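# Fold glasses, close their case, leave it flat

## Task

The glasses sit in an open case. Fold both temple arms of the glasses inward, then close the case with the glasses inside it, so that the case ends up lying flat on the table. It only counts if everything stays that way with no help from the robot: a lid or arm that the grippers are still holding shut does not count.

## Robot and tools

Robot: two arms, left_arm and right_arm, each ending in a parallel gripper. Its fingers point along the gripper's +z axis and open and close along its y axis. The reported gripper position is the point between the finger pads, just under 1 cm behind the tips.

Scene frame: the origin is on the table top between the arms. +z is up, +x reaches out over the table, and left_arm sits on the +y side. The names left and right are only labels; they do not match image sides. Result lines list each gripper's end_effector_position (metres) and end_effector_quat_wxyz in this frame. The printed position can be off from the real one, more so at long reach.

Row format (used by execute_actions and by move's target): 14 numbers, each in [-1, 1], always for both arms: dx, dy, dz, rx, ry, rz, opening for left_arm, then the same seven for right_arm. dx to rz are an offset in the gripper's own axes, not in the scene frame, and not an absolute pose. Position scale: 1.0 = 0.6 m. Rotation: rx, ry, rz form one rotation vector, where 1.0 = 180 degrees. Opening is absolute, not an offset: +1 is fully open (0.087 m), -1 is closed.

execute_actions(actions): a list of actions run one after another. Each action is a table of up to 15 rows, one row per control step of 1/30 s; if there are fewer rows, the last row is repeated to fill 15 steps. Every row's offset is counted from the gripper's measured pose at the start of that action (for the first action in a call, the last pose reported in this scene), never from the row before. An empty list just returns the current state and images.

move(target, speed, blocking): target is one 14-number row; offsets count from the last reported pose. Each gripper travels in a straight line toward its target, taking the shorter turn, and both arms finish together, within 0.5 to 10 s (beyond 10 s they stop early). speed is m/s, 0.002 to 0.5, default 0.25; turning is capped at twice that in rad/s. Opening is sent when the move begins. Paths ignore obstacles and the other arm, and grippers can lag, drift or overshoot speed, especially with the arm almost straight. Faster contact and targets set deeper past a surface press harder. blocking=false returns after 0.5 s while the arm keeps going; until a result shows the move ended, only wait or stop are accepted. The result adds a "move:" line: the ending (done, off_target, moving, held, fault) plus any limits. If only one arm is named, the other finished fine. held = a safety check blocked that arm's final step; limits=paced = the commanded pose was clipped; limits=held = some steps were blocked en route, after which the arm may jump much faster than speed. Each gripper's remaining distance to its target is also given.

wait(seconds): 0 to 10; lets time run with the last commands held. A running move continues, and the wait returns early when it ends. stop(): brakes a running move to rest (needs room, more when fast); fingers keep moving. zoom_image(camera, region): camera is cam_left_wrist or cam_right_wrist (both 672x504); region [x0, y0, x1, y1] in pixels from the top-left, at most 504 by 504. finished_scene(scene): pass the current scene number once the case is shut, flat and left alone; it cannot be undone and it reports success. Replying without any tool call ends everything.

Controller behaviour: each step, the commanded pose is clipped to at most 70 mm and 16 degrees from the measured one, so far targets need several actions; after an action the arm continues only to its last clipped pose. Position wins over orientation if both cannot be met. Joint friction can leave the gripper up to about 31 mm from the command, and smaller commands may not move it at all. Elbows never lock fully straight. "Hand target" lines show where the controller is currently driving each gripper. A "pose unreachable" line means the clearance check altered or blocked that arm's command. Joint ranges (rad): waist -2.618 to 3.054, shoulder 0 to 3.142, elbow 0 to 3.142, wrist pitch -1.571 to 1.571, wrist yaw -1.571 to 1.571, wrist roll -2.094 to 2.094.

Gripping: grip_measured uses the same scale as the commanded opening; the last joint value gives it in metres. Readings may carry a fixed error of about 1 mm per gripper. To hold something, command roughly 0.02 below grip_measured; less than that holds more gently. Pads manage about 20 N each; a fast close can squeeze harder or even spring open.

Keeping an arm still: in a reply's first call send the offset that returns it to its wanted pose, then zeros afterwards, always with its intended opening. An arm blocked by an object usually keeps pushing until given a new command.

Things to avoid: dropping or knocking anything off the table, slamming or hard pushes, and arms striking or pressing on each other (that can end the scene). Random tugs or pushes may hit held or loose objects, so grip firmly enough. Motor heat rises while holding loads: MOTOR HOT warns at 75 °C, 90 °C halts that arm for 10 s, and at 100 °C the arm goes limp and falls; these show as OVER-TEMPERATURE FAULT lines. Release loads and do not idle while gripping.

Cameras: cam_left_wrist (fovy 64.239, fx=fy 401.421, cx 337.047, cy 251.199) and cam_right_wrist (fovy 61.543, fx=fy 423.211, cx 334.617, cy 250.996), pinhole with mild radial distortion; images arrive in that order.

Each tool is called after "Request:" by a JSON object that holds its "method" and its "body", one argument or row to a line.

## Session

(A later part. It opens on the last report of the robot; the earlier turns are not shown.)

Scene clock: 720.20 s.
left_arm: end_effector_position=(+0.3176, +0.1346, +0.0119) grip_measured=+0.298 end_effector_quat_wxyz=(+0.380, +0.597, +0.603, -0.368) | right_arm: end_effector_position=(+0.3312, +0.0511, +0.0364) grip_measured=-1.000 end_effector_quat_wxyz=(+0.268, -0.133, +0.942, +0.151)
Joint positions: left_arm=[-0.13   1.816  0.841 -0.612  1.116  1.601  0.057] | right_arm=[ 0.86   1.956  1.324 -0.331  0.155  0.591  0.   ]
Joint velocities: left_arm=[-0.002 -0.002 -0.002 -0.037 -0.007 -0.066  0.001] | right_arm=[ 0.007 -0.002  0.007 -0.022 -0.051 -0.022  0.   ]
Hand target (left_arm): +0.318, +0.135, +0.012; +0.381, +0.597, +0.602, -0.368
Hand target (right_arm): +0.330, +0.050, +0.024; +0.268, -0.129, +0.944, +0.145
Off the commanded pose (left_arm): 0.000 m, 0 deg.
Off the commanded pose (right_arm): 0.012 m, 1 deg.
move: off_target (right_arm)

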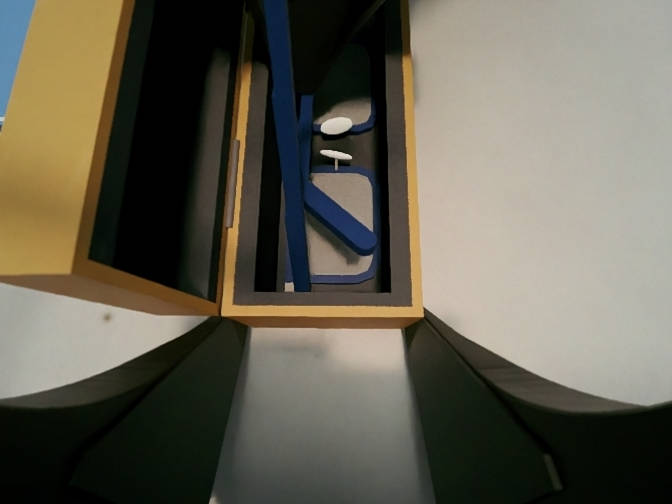

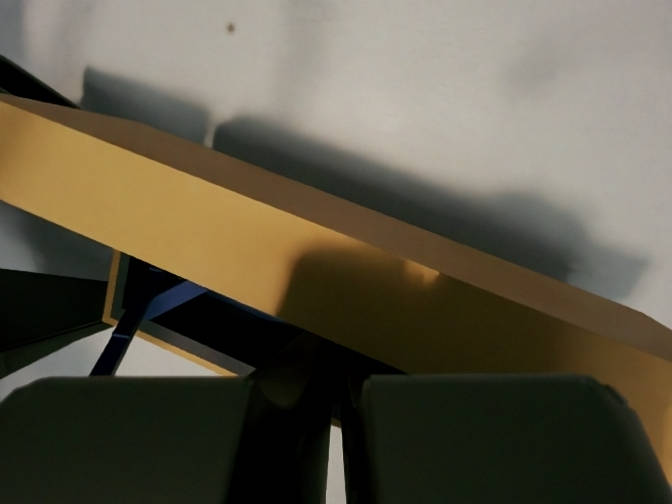

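Request:
{"method": "move", "body": {
  "target": [0,0,0,0,0,0,0.278, -0.1107,0.0595,-0.1638,-0.0484,-0.0103,0.1367,-1],
  "speed": 0.22
}}

Scene clock: 836.63 s.
left_arm: end_effector_position=(+0.3176, +0.1346, +0.0119) grip_measured=+0.298 end_effector_quat_wxyz=(+0.380, +0.597, +0.603, -0.368) | right_arm: end_effector_position=(+0.3239, +0.0598, +0.1456) grip_measured=-1.000 end_effector_quat_wxyz=(+0.229, +0.046, +0.935, +0.266)
Joint positions: left_arm=[-0.13   1.816  0.841 -0.612  1.116  1.6    0.057] | right_arm=[ 0.819  1.767  1.44  -0.528  0.045  0.961  0.   ]
Joint velocities: left_arm=[ 0.002 -0.002 -0.007  0.022 -0.007  0.037 -0.001] | right_arm=[-0.002 -0.002 -0.012 -0.037  0.007  0.051  0.   ]
Hand target (left_arm): +0.318, +0.135, +0.012; +0.380, +0.597, +0.603, -0.368
Hand target (right_arm): +0.327, +0.060, +0.160; +0.233, +0.053, +0.930, +0.278
Off the commanded pose (left_arm): 0.000 m, 0 deg.
Off the commanded pose (right_arm): 0.015 m, 2 deg.
move: off_target (right_arm)

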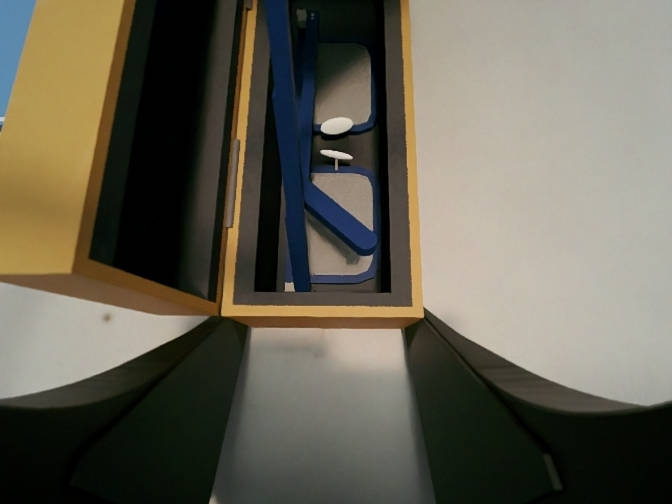

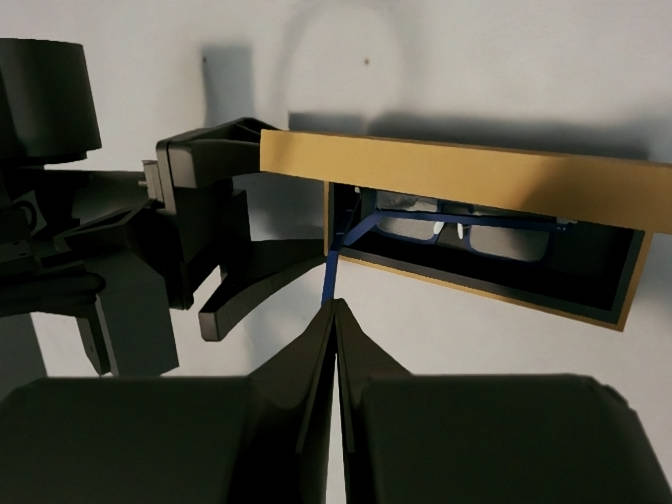

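Request:
{"method": "move", "body": {
  "target": [0,0,0,0,0,0,0.278, 0.0142,0.0523,0.054,0,0,0,-1],
  "speed": 0.1
}}

Scene clock: 863.53 s.
left_arm: end_effector_position=(+0.3176, +0.1346, +0.0119) grip_measured=+0.298 end_effector_quat_wxyz=(+0.380, +0.597, +0.603, -0.368) | right_arm: end_effector_position=(+0.3272, +0.0977, +0.1310) grip_measured=-1.000 end_effector_quat_wxyz=(+0.224, +0.043, +0.938, +0.262)
Joint positions: left_arm=[-0.13   1.816  0.841 -0.612  1.116  1.6    0.057] | right_arm=[ 0.87   1.904  1.564 -0.53   0.073  0.995  0.   ]
Joint velocities: left_arm=[-0.017 -0.002 -0.012 -0.037 -0.022  0.037 -0.   ] | right_arm=[-0.002 -0.002 -0.007  0.037 -0.037 -0.037  0.   ]
Hand target (left_arm): +0.318, +0.135, +0.012; +0.380, +0.597, +0.603, -0.368
Hand target (right_arm): +0.330, +0.104, +0.134; +0.229, +0.046, +0.935, +0.266
Off the commanded pose (left_arm): 0.000 m, 0 deg.
Off the commanded pose (right_arm): 0.007 m, 1 deg.
move: done

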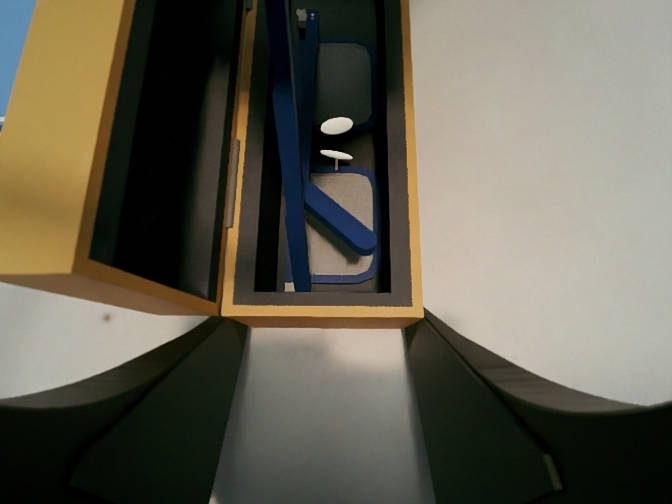

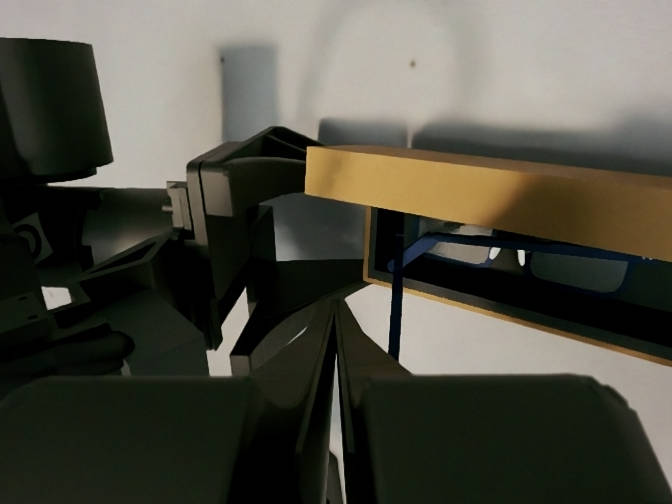

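Request:
{"method": "execute_actions", "body": {
  "actions": []
}}

Scene clock: 880.03 s.
left_arm: end_effector_position=(+0.3176, +0.1346, +0.0119) grip_measured=+0.298 end_effector_quat_wxyz=(+0.380, +0.597, +0.603, -0.368) | right_arm: end_effector_position=(+0.3273, +0.0977, +0.1310) grip_measured=-1.000 end_effector_quat_wxyz=(+0.224, +0.043, +0.938, +0.262)
Joint positions: left_arm=[-0.13   1.816  0.841 -0.612  1.116  1.6    0.057] | right_arm=[ 0.87   1.904  1.564 -0.53   0.074  0.996  0.   ]
Joint velocities: left_arm=[-0.017 -0.027 -0.002 -0.007 -0.022  0.081  0.   ] | right_arm=[-0.012  0.012  0.002 -0.022 -0.037 -0.007  0.   ]
Hand target (left_arm): +0.318, +0.135, +0.012; +0.380, +0.597, +0.603, -0.368
Hand target (right_arm): +0.330, +0.104, +0.134; +0.229, +0.046, +0.935, +0.266
Off the commanded pose (left_arm): 0.000 m, 0 deg.
Off the commanded pose (right_arm): 0.007 m, 1 deg.

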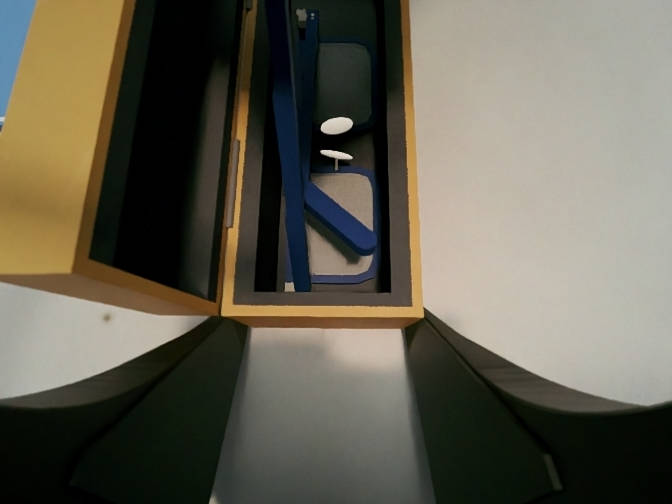

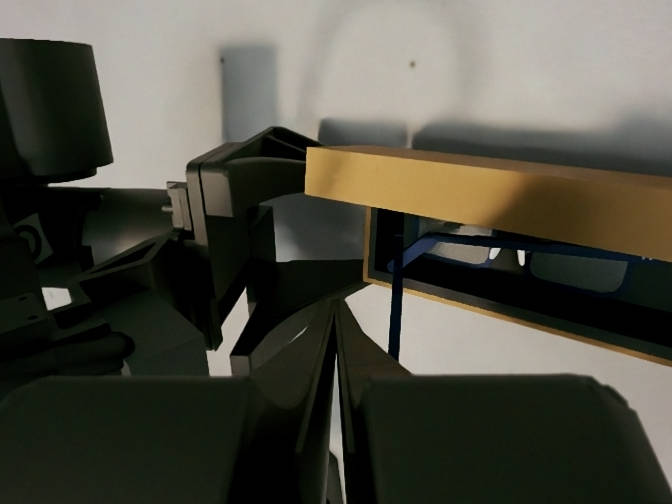

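Request:
{"method": "move", "body": {
  "target": [0,0,0,0,0,0,0.278, 0.0501,-0.1731,0.1008,0,0,0,-1],
  "speed": 0.075
}}

Scene clock: 941.30 s.
left_arm: end_effector_position=(+0.3177, +0.1346, +0.0125) grip_measured=+0.298 end_effector_quat_wxyz=(+0.378, +0.587, +0.611, -0.373) | right_arm: end_effector_position=(+0.3313, +0.0620, +0.0423) grip_measured=-1.000 end_effector_quat_wxyz=(+0.235, +0.035, +0.927, +0.290)
Joint positions: left_arm=[-0.128  1.816  0.841 -0.605  1.12   1.568  0.057] | right_arm=[ 0.795  1.883  1.123 -0.046  0.002  0.931  0.   ]
Joint velocities: left_arm=[ 0.002  0.002 -0.012  0.007  0.007  0.022  0.   ] | right_arm=[ 0.007  0.012 -0.012 -0.037 -0.037  0.007  0.   ]
Hand target (left_arm): +0.318, +0.135, +0.012; +0.380, +0.597, +0.603, -0.368
Hand target (right_arm): +0.331, +0.043, +0.021; +0.223, +0.044, +0.938, +0.263
Off the commanded pose (left_arm): 0.001 m, 2 deg.
Off the commanded pose (right_arm): 0.029 m, 4 deg.
move: off_target (right_arm)

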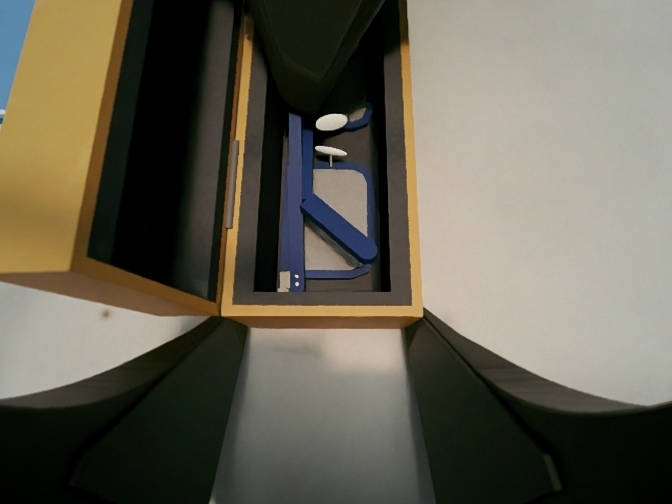

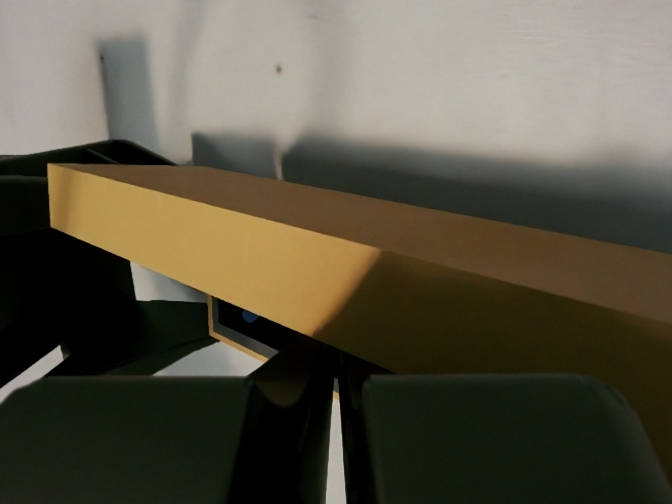

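Request:
{"method": "move", "body": {
  "target": [0,0,0,0,0,0,0.278, -0.02,0.025,-0.05,0,0,0,-1],
  "speed": 0.08
}}

Request:
{"method": "zoom_image", "body": {
  "camera": "cam_left_wrist",
  "region": [200, 0, 460, 330]
}}

Scene clock: 954.20 s.
left_arm: end_effector_position=(+0.3182, +0.1345, +0.0125) grip_measured=+0.298 end_effector_quat_wxyz=(+0.378, +0.586, +0.612, -0.373) | right_arm: end_effector_position=(+0.3228, +0.0529, +0.0632) grip_measured=-1.000 end_effector_quat_wxyz=(+0.226, +0.035, +0.932, +0.281)
Joint positions: left_arm=[-0.128  1.816  0.841 -0.602  1.12   1.563  0.057] | right_arm=[ 0.795  1.815  1.145 -0.164 -0.001  0.93   0.   ]
Joint velocities: left_arm=[ 0.012 -0.022 -0.017 -0.037 -0.022  0.051 -0.   ] | right_arm=[ 0.012 -0.022  0.017 -0.037 -0.081  0.066  0.   ]
Hand target (left_arm): +0.318, +0.135, +0.012; +0.378, +0.587, +0.611, -0.373
Hand target (right_arm): +0.327, +0.056, +0.077; +0.235, +0.035, +0.927, +0.290
Off the commanded pose (left_arm): 0.000 m, 0 deg.
Off the commanded pose (right_arm): 0.015 m, 2 deg.
move: off_target (right_arm)

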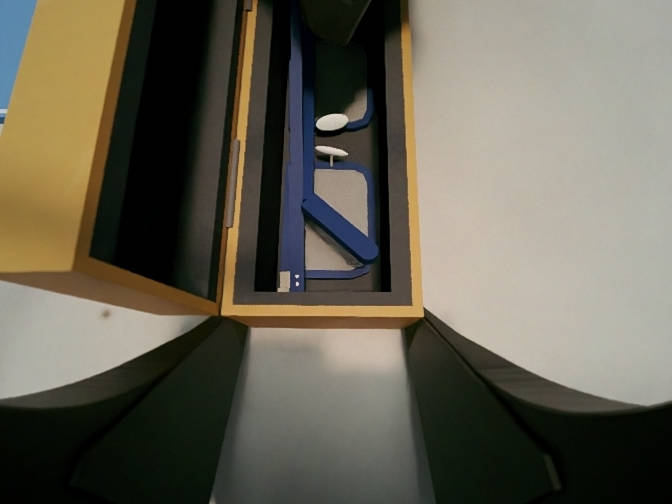

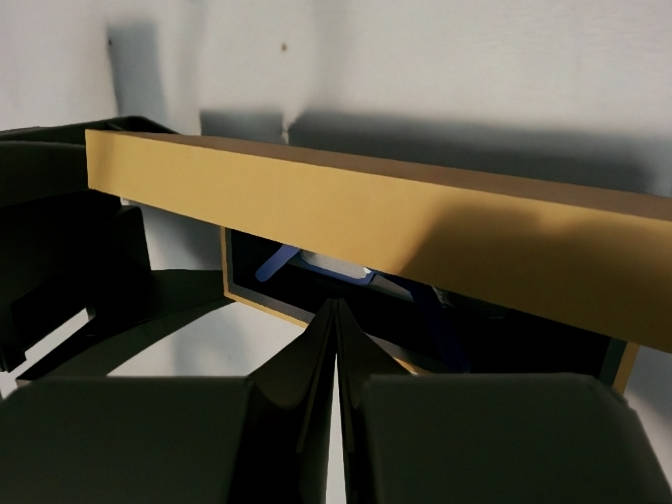

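Region (200, 0, 460, 330) of cam_left_wrist's 672x504 image, scaled by 1.527, with more detail than that image has; it fills the left 397 columns of this view, and the rest is white.

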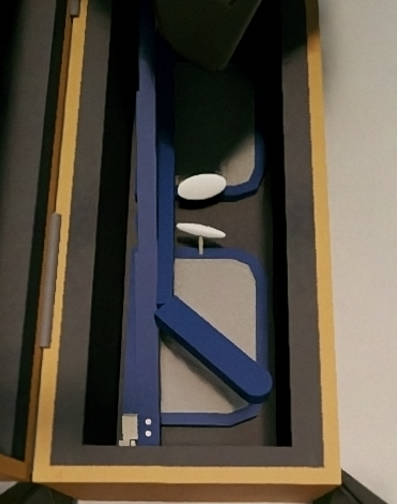

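Request:
{"method": "zoom_image", "body": {
  "camera": "cam_right_wrist",
  "region": [200, 200, 672, 400]
}}

Region (200, 200, 672, 400) of cam_right_wrist's 672x504 image, scaled by 1.068, with more detail than that image has; it fills the top 214 rows of this view, and the rest is white.

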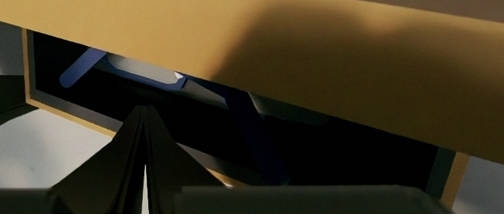

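Request:
{"method": "zoom_image", "body": {
  "camera": "cam_left_wrist",
  "region": [260, 130, 400, 300]
}}

Request:
{"method": "zoom_image", "body": {
  "camera": "cam_left_wrist",
  "region": [260, 0, 400, 170]
}}

Region (260, 130, 400, 300) of cam_left_wrist's 672x504 image, scaled by 2.965, with more detail than that image has; it fills the left 415 columns of this view, and the rest is white.

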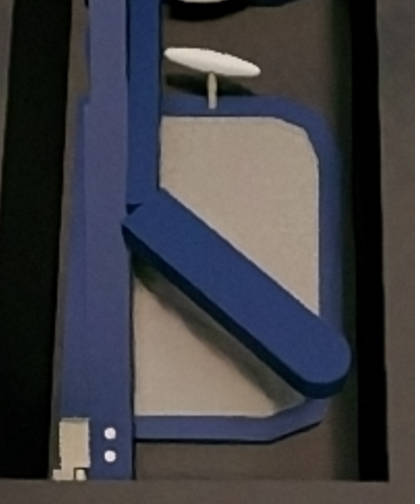

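Region (260, 0, 400, 170) of cam_left_wrist's 672x504 image, scaled by 2.965, with more detail than that image has; it fills the left 415 columns of this view, and the rest is white.

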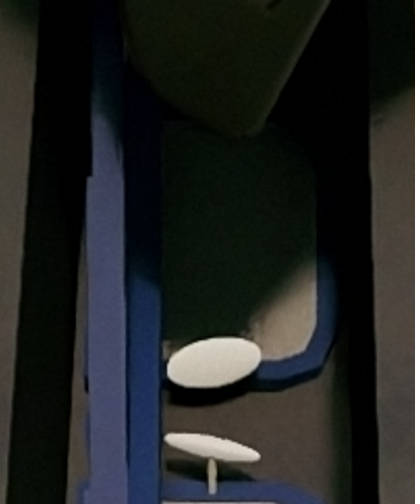

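Request:
{"method": "move", "body": {
  "target": [0,0,0,0,0,0,0.278, -0.0237,-0.0185,-0.0159,0.1435,-0.0292,-0.1129,-1],
  "speed": 0.22
}}

Scene clock: 1076.13 s.
left_arm: end_effector_position=(+0.3182, +0.1345, +0.0125) grip_measured=+0.298 end_effector_quat_wxyz=(+0.378, +0.586, +0.611, -0.373) | right_arm: end_effector_position=(+0.3313, +0.0326, +0.0702) grip_measured=-1.000 end_effector_quat_wxyz=(+0.300, -0.060, +0.952, +0.026)
Joint positions: left_arm=[-0.128  1.816  0.841 -0.602  1.12   1.563  0.057] | right_arm=[ 0.935  1.988  1.549 -0.696  0.443  0.769  0.   ]
Joint velocities: left_arm=[ 0.007 -0.007  0.002  0.007 -0.051  0.022  0.   ] | right_arm=[-0.012 -0.002 -0.012 -0.037  0.051  0.037  0.   ]
Hand target (left_arm): +0.318, +0.135, +0.013; +0.378, +0.586, +0.611, -0.373
Hand target (right_arm): +0.332, +0.036, +0.071; +0.303, -0.067, +0.950, +0.021
Off the commanded pose (left_arm): 0.000 m, 0 deg.
Off the commanded pose (right_arm): 0.003 m, 1 deg.
move: done

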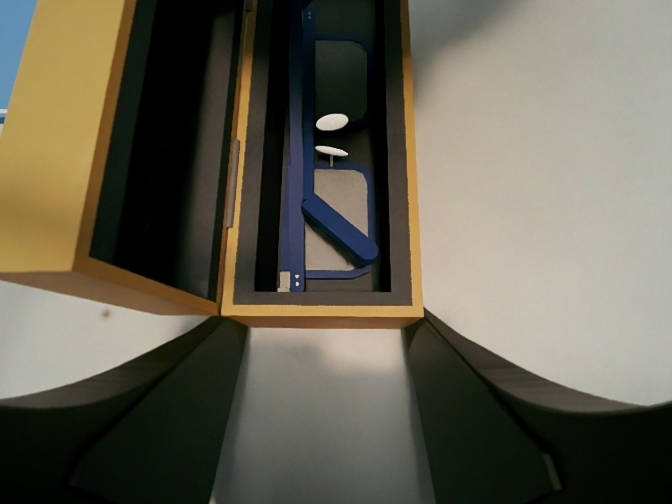

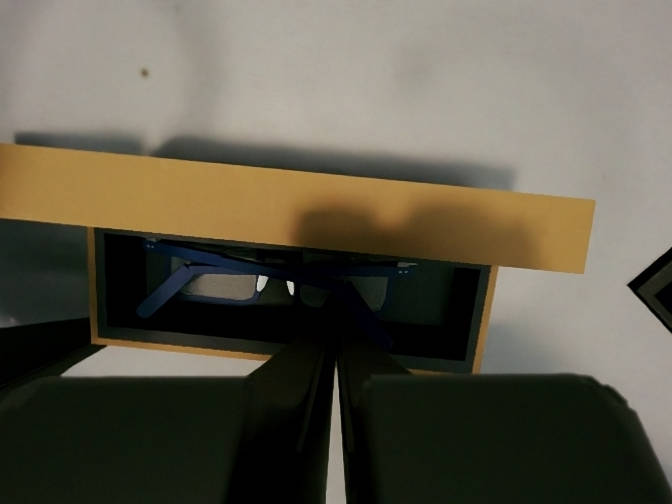

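Request:
{"method": "zoom_image", "body": {
  "camera": "cam_right_wrist",
  "region": [80, 210, 500, 380]
}}

Request:
{"method": "zoom_image", "body": {
  "camera": "cam_right_wrist",
  "region": [240, 240, 440, 380]
}}

Region (80, 210, 500, 380) of cam_right_wrist's 672x504 image, scaled by 1.200, with more detail than that image has; it fills the top 204 rows of this view, and the rest is white.

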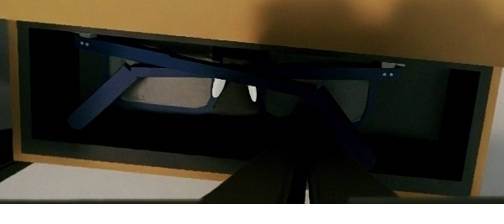

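Region (240, 240, 440, 380) of cam_right_wrist's 672x504 image, scaled by 2.520, with more detail than that image has; it fills the top 353 rows of this view, and the rest is white.

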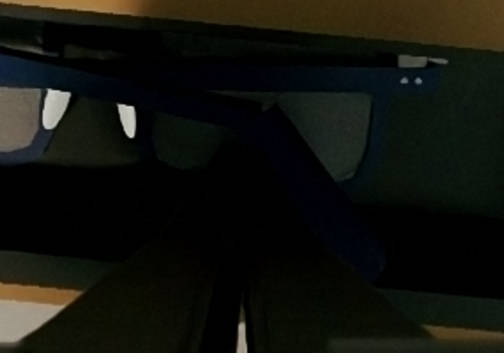

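Request:
{"method": "move", "body": {
  "target": [0,0,0,0,0,0,0.278, 0.0501,0.0035,0.0835,0,0,0,-1],
  "speed": 0.06
}}

Request:
{"method": "zoom_image", "body": {
  "camera": "cam_left_wrist",
  "region": [230, 0, 430, 300]
}}

Scene clock: 1164.13 s.
left_arm: end_effector_position=(+0.3196, +0.1347, +0.0123) grip_measured=+0.298 end_effector_quat_wxyz=(+0.380, +0.588, +0.610, -0.371) | right_arm: end_effector_position=(+0.3336, +0.0367, +0.0253) grip_measured=-1.000 end_effector_quat_wxyz=(+0.301, -0.060, +0.951, +0.029)
Joint positions: left_arm=[-0.128  1.816  0.841 -0.594  1.119  1.563  0.057] | right_arm=[ 0.935  2.048  1.451 -0.532  0.442  0.769  0.   ]
Joint velocities: left_arm=[-0.007  0.002 -0.002 -0.007 -0.066 -0.066  0.   ] | right_arm=[-0.002  0.017 -0.007 -0.051 -0.037 -0.11   0.   ]
Hand target (left_arm): +0.318, +0.135, +0.012; +0.378, +0.586, +0.611, -0.373
Hand target (right_arm): +0.335, +0.035, +0.012; +0.299, -0.060, +0.952, +0.026
Off the commanded pose (left_arm): 0.001 m, 0 deg.
Off the commanded pose (right_arm): 0.013 m, 0 deg.
move: off_target (right_arm)

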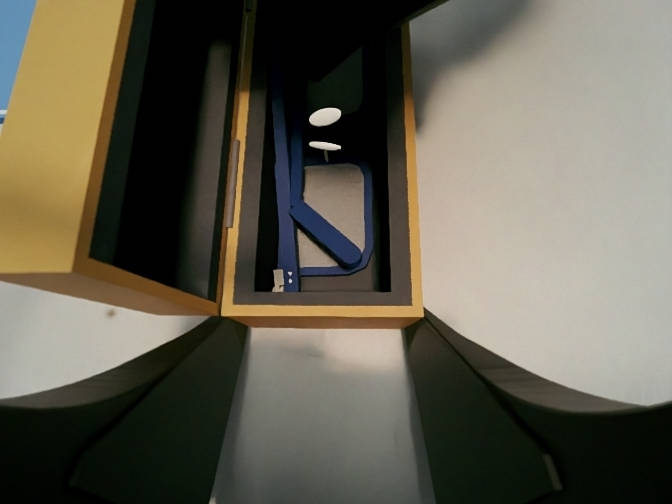

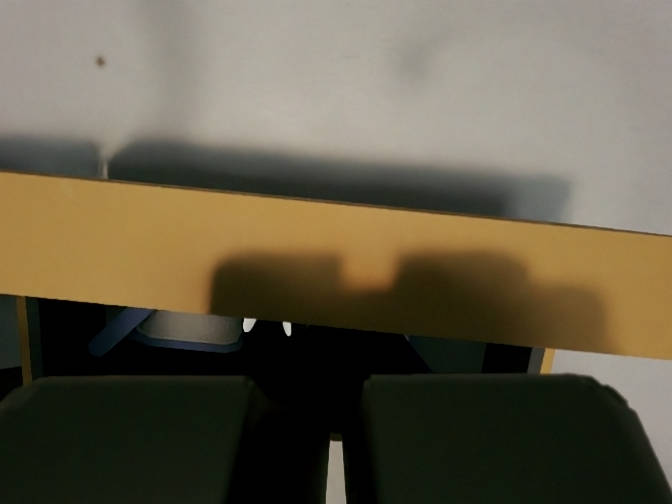

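Region (230, 0, 430, 300) of cam_left_wrist's 672x504 image, scaled by 1.680, with more detail than that image has.

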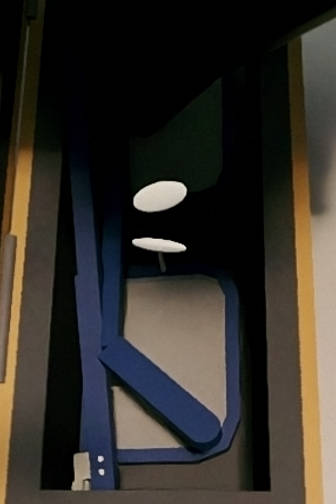

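Request:
{"method": "move", "body": {
  "target": [0,0,0,0,0,0,0.278, -0.0497,0.0060,-0.0874,0,0,0,-1],
  "speed": 0.1
}}

Request:
{"method": "zoom_image", "body": {
  "camera": "cam_right_wrist",
  "region": [80, 200, 500, 380]
}}

Request:
{"method": "zoom_image", "body": {
  "camera": "cam_left_wrist",
  "region": [230, 0, 430, 300]
}}

Scene clock: 1170.90 s.
left_arm: end_effector_position=(+0.3200, +0.1347, +0.0123) grip_measured=+0.298 end_effector_quat_wxyz=(+0.381, +0.588, +0.610, -0.370) | right_arm: end_effector_position=(+0.3272, +0.0330, +0.0726) grip_measured=-1.000 end_effector_quat_wxyz=(+0.291, -0.064, +0.954, +0.018)
Joint positions: left_arm=[-0.128  1.816  0.841 -0.592  1.119  1.563  0.057] | right_arm=[ 0.942  1.999  1.582 -0.745  0.442  0.775  0.   ]
Joint velocities: left_arm=[-0.012  0.007 -0.002 -0.007 -0.007  0.007  0.001] | right_arm=[ 0.007 -0.012 -0.027  0.022 -0.081  0.066  0.   ]
Hand target (left_arm): +0.320, +0.135, +0.012; +0.380, +0.588, +0.610, -0.371
Hand target (right_arm): +0.327, +0.038, +0.085; +0.301, -0.059, +0.951, +0.029
Off the commanded pose (left_arm): 0.000 m, 0 deg.
Off the commanded pose (right_arm): 0.014 m, 2 deg.
move: off_target (right_arm)

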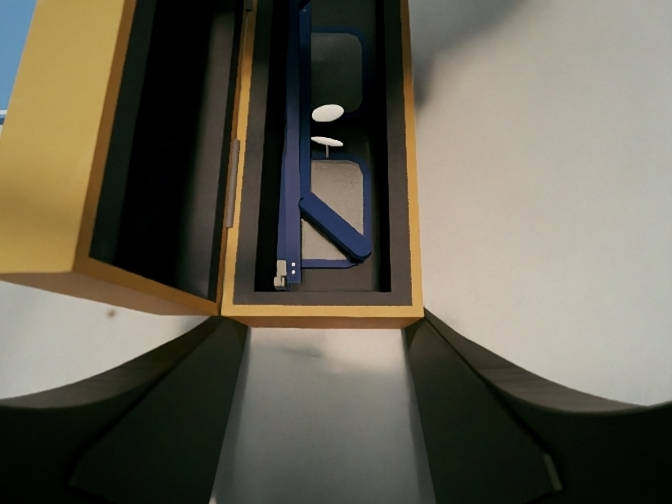

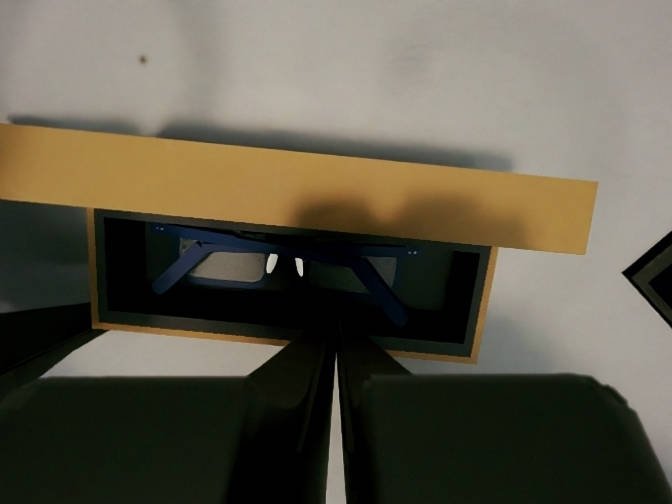

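Region (80, 200, 500, 380) of cam_right_wrist's 672x504 image, scaled by 1.200, with more detail than that image has; it fills the top 216 rows of this view, and the rest is white.

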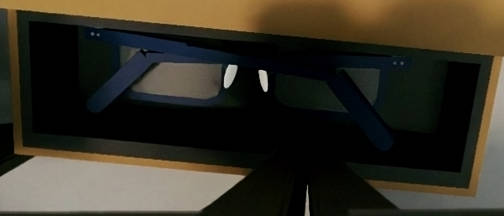

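Region (230, 0, 430, 300) of cam_left_wrist's 672x504 image, scaled by 1.680, with more detail than that image has.

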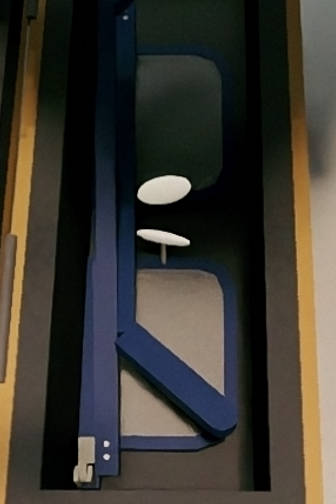

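Request:
{"method": "move", "body": {
  "target": [0,0,0,0,0,0,0.278, -0.0079,-0.0430,0.0014,0,0,0,-1],
  "speed": 0.08
}}

Request:
{"method": "zoom_image", "body": {
  "camera": "cam_right_wrist",
  "region": [200, 210, 460, 380]
}}

Scene clock: 1215.57 s.
left_arm: end_effector_position=(+0.3200, +0.1347, +0.0123) grip_measured=+0.298 end_effector_quat_wxyz=(+0.381, +0.588, +0.610, -0.370) | right_arm: end_effector_position=(+0.3350, +0.0106, +0.0723) grip_measured=-1.000 end_effector_quat_wxyz=(+0.289, -0.062, +0.955, +0.013)
Joint positions: left_arm=[-0.128  1.816  0.841 -0.592  1.119  1.563  0.057] | right_arm=[ 0.896  1.951  1.514 -0.719  0.427  0.735  0.   ]
Joint velocities: left_arm=[-0.002 -0.012 -0.017  0.095 -0.066  0.051  0.002] | right_arm=[ 0.007  0.007  0.007 -0.007 -0.081  0.007  0.   ]
Hand target (left_arm): +0.320, +0.135, +0.012; +0.381, +0.588, +0.610, -0.370
Hand target (right_arm): +0.335, +0.008, +0.074; +0.291, -0.064, +0.954, +0.019
Off the commanded pose (left_arm): 0.000 m, 0 deg.
Off the commanded pose (right_arm): 0.003 m, 1 deg.
move: done

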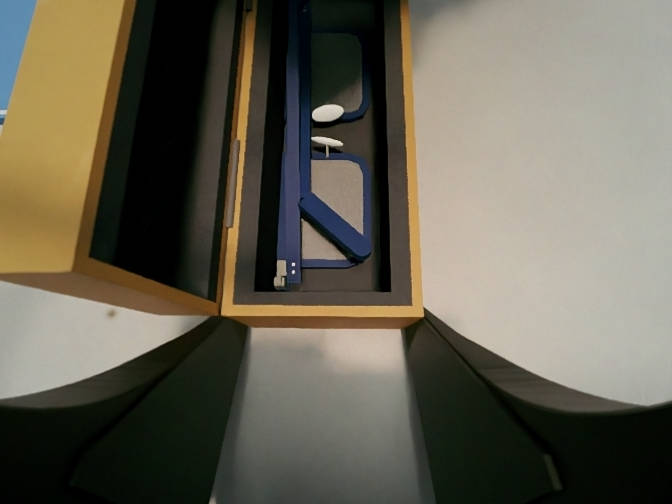

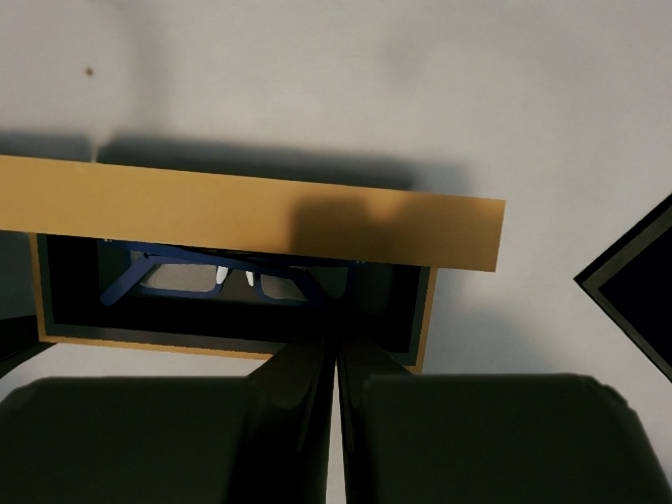

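Region (200, 210, 460, 380) of cam_right_wrist's 672x504 image, scaled by 1.938, with more detail than that image has; it fills the top 330 rows of this view, and the rest is white.

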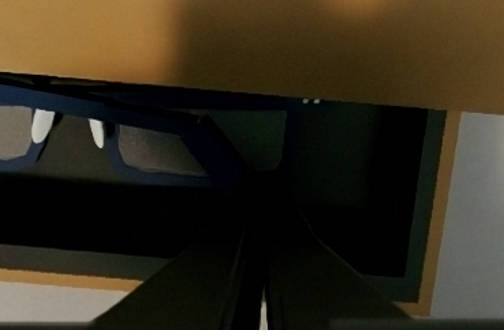

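Request:
{"method": "move", "body": {
  "target": [0,0,0,0,0,0,0.278, 0.0567,0.0040,0.0769,0,0,0,-1],
  "speed": 0.06
}}

Request:
{"method": "zoom_image", "body": {
  "camera": "cam_left_wrist",
  "region": [230, 0, 430, 300]
}}

Scene clock: 1225.83 s.
left_arm: end_effector_position=(+0.3200, +0.1347, +0.0123) grip_measured=+0.298 end_effector_quat_wxyz=(+0.381, +0.588, +0.610, -0.370) | right_arm: end_effector_position=(+0.3362, +0.0115, +0.0265) grip_measured=-1.000 end_effector_quat_wxyz=(+0.293, -0.061, +0.954, +0.016)
Joint positions: left_arm=[-0.128  1.816  0.841 -0.592  1.119  1.563  0.057] | right_arm=[ 0.896  1.997  1.387 -0.534  0.43   0.734  0.   ]
Joint velocities: left_arm=[-0.007  0.012 -0.027  0.007 -0.051 -0.007 -0.   ] | right_arm=[-0.027 -0.007  0.002  0.007  0.022  0.007  0.   ]
Hand target (left_arm): +0.320, +0.135, +0.012; +0.381, +0.588, +0.610, -0.370
Hand target (right_arm): +0.332, +0.012, +0.015; +0.289, -0.062, +0.955, +0.013
Off the commanded pose (left_arm): 0.000 m, 0 deg.
Off the commanded pose (right_arm): 0.012 m, 1 deg.
move: off_target (right_arm)

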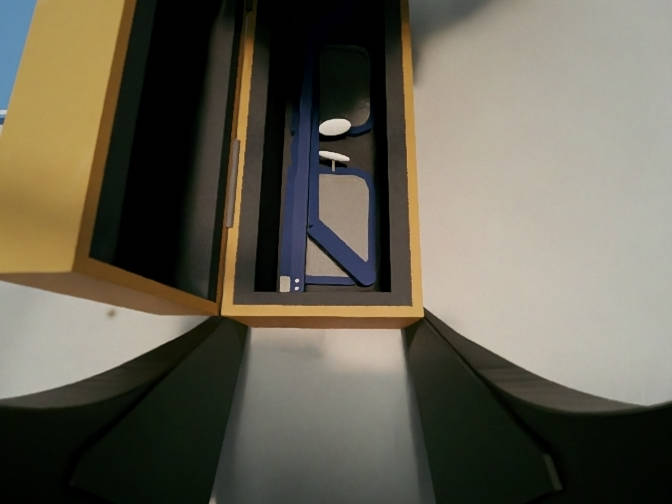

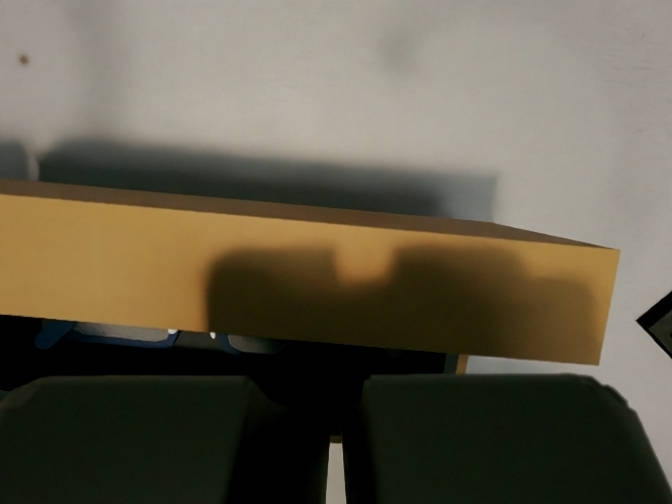

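Region (230, 0, 430, 300) of cam_left_wrist's 672x504 image, scaled by 1.680, with more detail than that image has.

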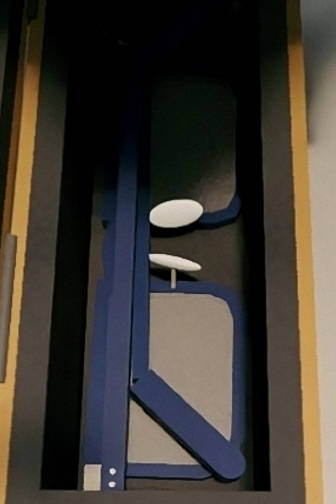

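Request:
{"method": "move", "body": {
  "target": [0,0,0,0,0,0,0.278, -0.1047,0.0061,-0.1475,-0.1406,0.0023,-0.1582,-1],
  "speed": 0.25
}}

Request:
{"method": "zoom_image", "body": {
  "camera": "cam_left_wrist",
  "region": [230, 0, 430, 300]
}}

Scene clock: 1268.67 s.
left_arm: end_effector_position=(+0.3200, +0.1347, +0.0123) grip_measured=+0.298 end_effector_quat_wxyz=(+0.381, +0.588, +0.610, -0.370) | right_arm: end_effector_position=(+0.3327, +0.0151, +0.1209) grip_measured=-1.000 end_effector_quat_wxyz=(+0.250, -0.353, +0.890, +0.144)
Joint positions: left_arm=[-0.128  1.816  0.841 -0.592  1.119  1.563  0.057] | right_arm=[ 0.776  1.823  1.513 -0.677 -0.035  0.092  0.   ]
Joint velocities: left_arm=[ 0.002 -0.007  0.002 -0.037 -0.051  0.037 -0.   ] | right_arm=[-0.007 -0.002  0.007 -0.022 -0.066 -0.081  0.   ]
Hand target (left_arm): +0.320, +0.135, +0.012; +0.381, +0.588, +0.610, -0.370
Hand target (right_arm): +0.337, +0.016, +0.134; +0.262, -0.354, +0.885, +0.152
Off the commanded pose (left_arm): 0.000 m, 0 deg.
Off the commanded pose (right_arm): 0.015 m, 2 deg.
move: off_target (right_arm)

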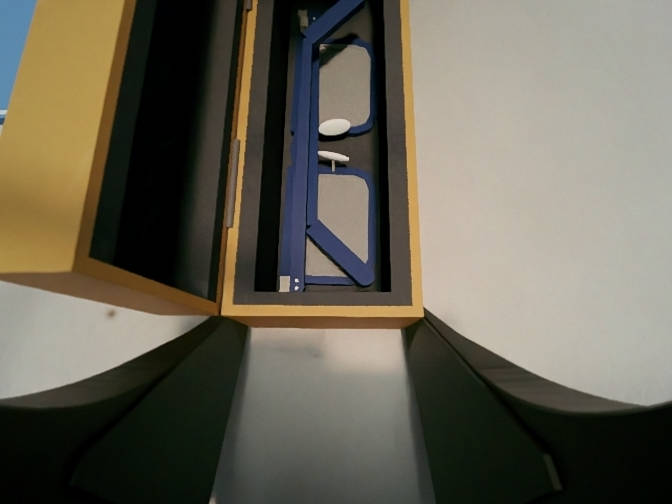

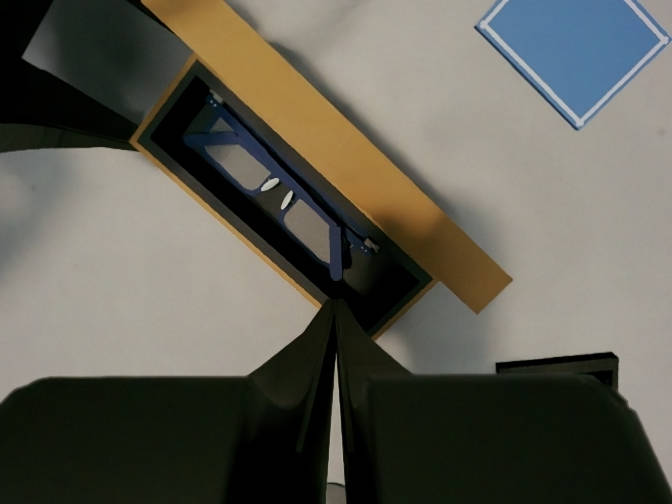

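Region (230, 0, 430, 300) of cam_left_wrist's 672x504 image, scaled by 1.680, with more detail than that image has.

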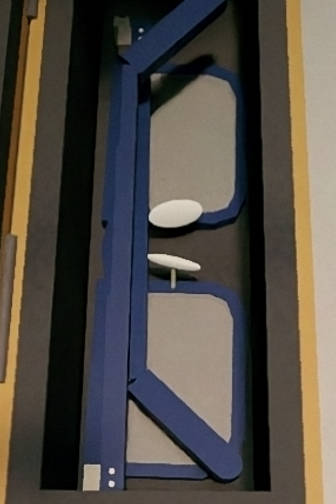

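Request:
{"method": "zoom_image", "body": {
  "camera": "cam_right_wrist",
  "region": [240, 160, 520, 350]
}}

Request:
{"method": "zoom_image", "body": {
  "camera": "cam_right_wrist",
  "region": [120, 40, 320, 220]
}}

Region (240, 160, 520, 350) of cam_right_wrist's 672x504 image, scaled by 1.800, with more detail than that image has; it fills the top 342 rows of this view, and the rest is white.

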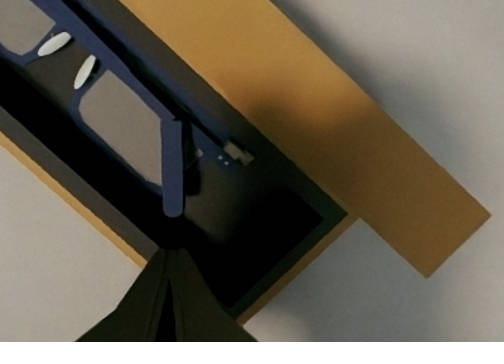

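Region (120, 40, 320, 220) of cam_right_wrist's 672x504 image, scaled by 2.520, with more detail than that image has; it fills the top 454 rows of this view, and the rest is white.

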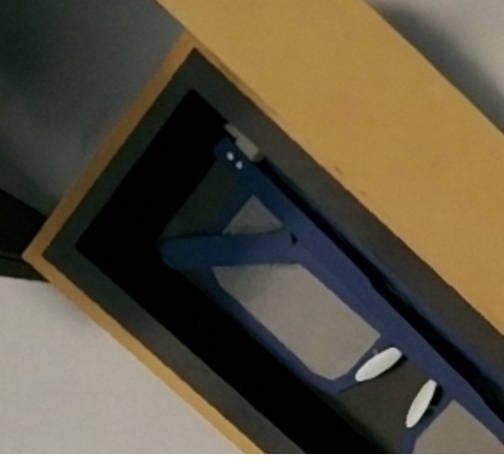

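Request:
{"method": "move", "body": {
  "target": [0,0,0,0,0,0,0.278, 0.0904,0.0014,0.1526,0,0,0,-1],
  "speed": 0.09
}}

Request:
{"method": "zoom_image", "body": {
  "camera": "cam_left_wrist",
  "region": [230, 0, 430, 200]
}}

Scene clock: 1377.87 s.
left_arm: end_effector_position=(+0.3201, +0.1347, +0.0123) grip_measured=+0.298 end_effector_quat_wxyz=(+0.381, +0.588, +0.610, -0.370) | right_arm: end_effector_position=(+0.3334, +0.0255, +0.0280) grip_measured=-1.000 end_effector_quat_wxyz=(+0.255, -0.354, +0.887, +0.148)
Joint positions: left_arm=[-0.128  1.816  0.841 -0.591  1.119  1.562  0.057] | right_arm=[ 0.791  1.929  1.266 -0.309 -0.03   0.101  0.   ]
Joint velocities: left_arm=[ 0.007  0.012 -0.002  0.007  0.007  0.037 -0.001] | right_arm=[ 0.007 -0.027  0.002  0.007  0.037  0.051  0.   ]
Hand target (left_arm): +0.320, +0.135, +0.012; +0.381, +0.588, +0.610, -0.370
Hand target (right_arm): +0.330, +0.024, +0.016; +0.250, -0.353, +0.890, +0.143
Off the commanded pose (left_arm): 0.000 m, 0 deg.
Off the commanded pose (right_arm): 0.014 m, 1 deg.
move: off_target (right_arm)

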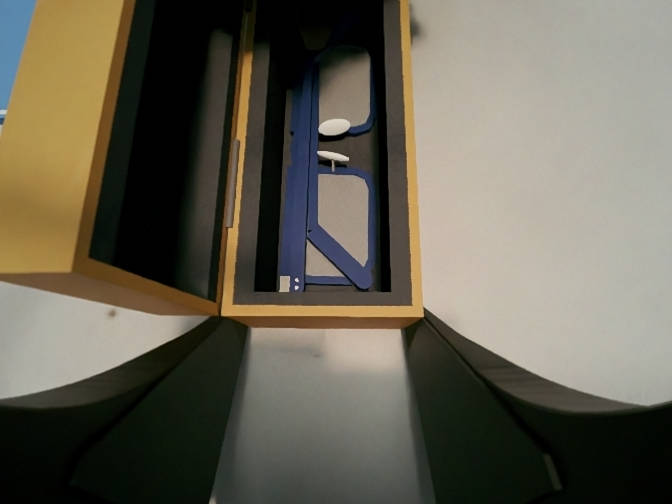

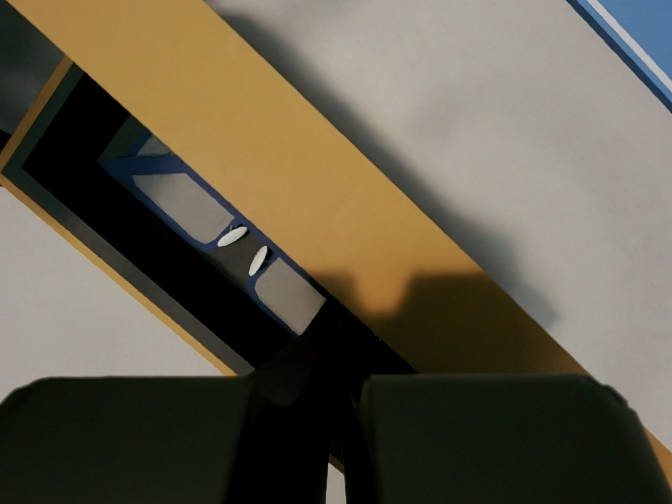

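Region (230, 0, 430, 200) of cam_left_wrist's 672x504 image, scaled by 2.520, with more detail than that image has.

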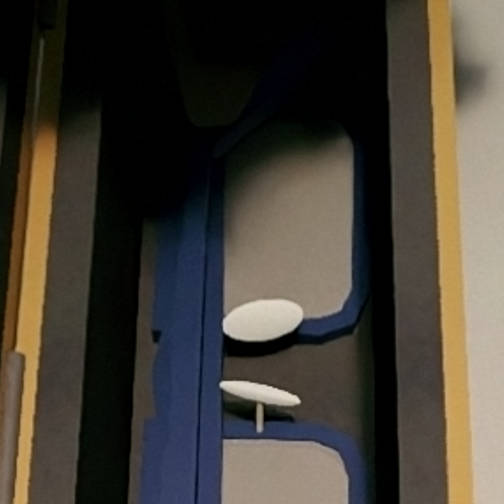

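Request:
{"method": "move", "body": {
  "target": [0,0,0,0,0,0,0.278, -0.1068,0.0064,-0.1452,-0.0847,-0.0013,-0.0980,-1],
  "speed": 0.22
}}

Request:
{"method": "zoom_image", "body": {
  "camera": "cam_left_wrist",
  "region": [230, 0, 430, 300]
}}

Scene clock: 1396.43 s.
left_arm: end_effector_position=(+0.3201, +0.1347, +0.0123) grip_measured=+0.298 end_effector_quat_wxyz=(+0.381, +0.588, +0.610, -0.370) | right_arm: end_effector_position=(+0.3345, +0.0239, +0.1299) grip_measured=-1.000 end_effector_quat_wxyz=(+0.221, -0.514, +0.799, +0.221)
Joint positions: left_arm=[-0.128  1.816  0.841 -0.591  1.119  1.562  0.057] | right_arm=[ 0.702  1.882  1.617 -0.757 -0.339 -0.284  0.   ]
Joint velocities: left_arm=[ 0.007 -0.012 -0.007 -0.051  0.007 -0.051 -0.   ] | right_arm=[-0.012  0.007 -0.002  0.051  0.007 -0.11   0.   ]
Hand target (left_arm): +0.320, +0.135, +0.012; +0.381, +0.588, +0.610, -0.370
Hand target (right_arm): +0.339, +0.025, +0.136; +0.227, -0.516, +0.795, +0.225
Off the commanded pose (left_arm): 0.000 m, 0 deg.
Off the commanded pose (right_arm): 0.008 m, 1 deg.
move: done

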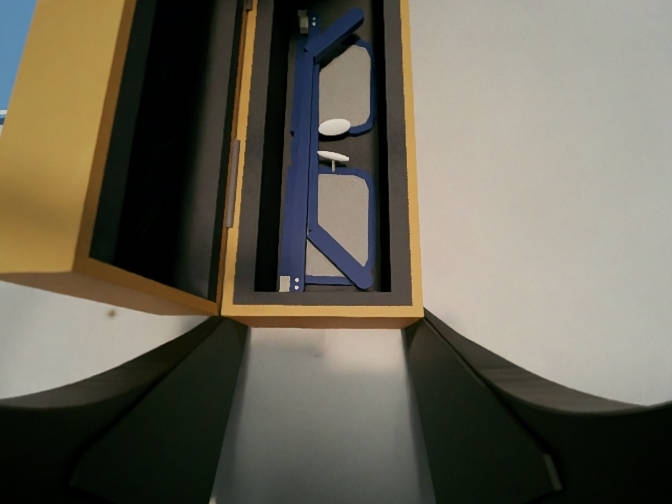

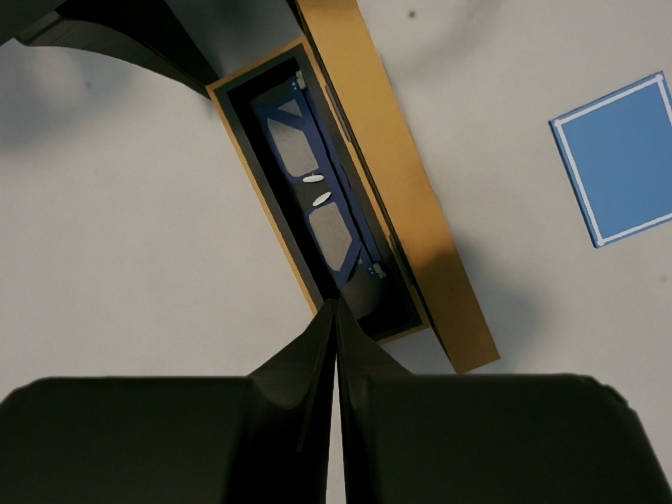

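Region (230, 0, 430, 300) of cam_left_wrist's 672x504 image, scaled by 1.680, with more detail than that image has.

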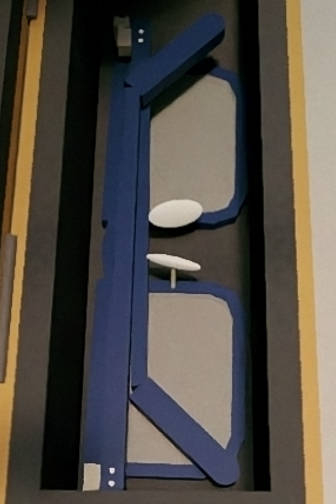

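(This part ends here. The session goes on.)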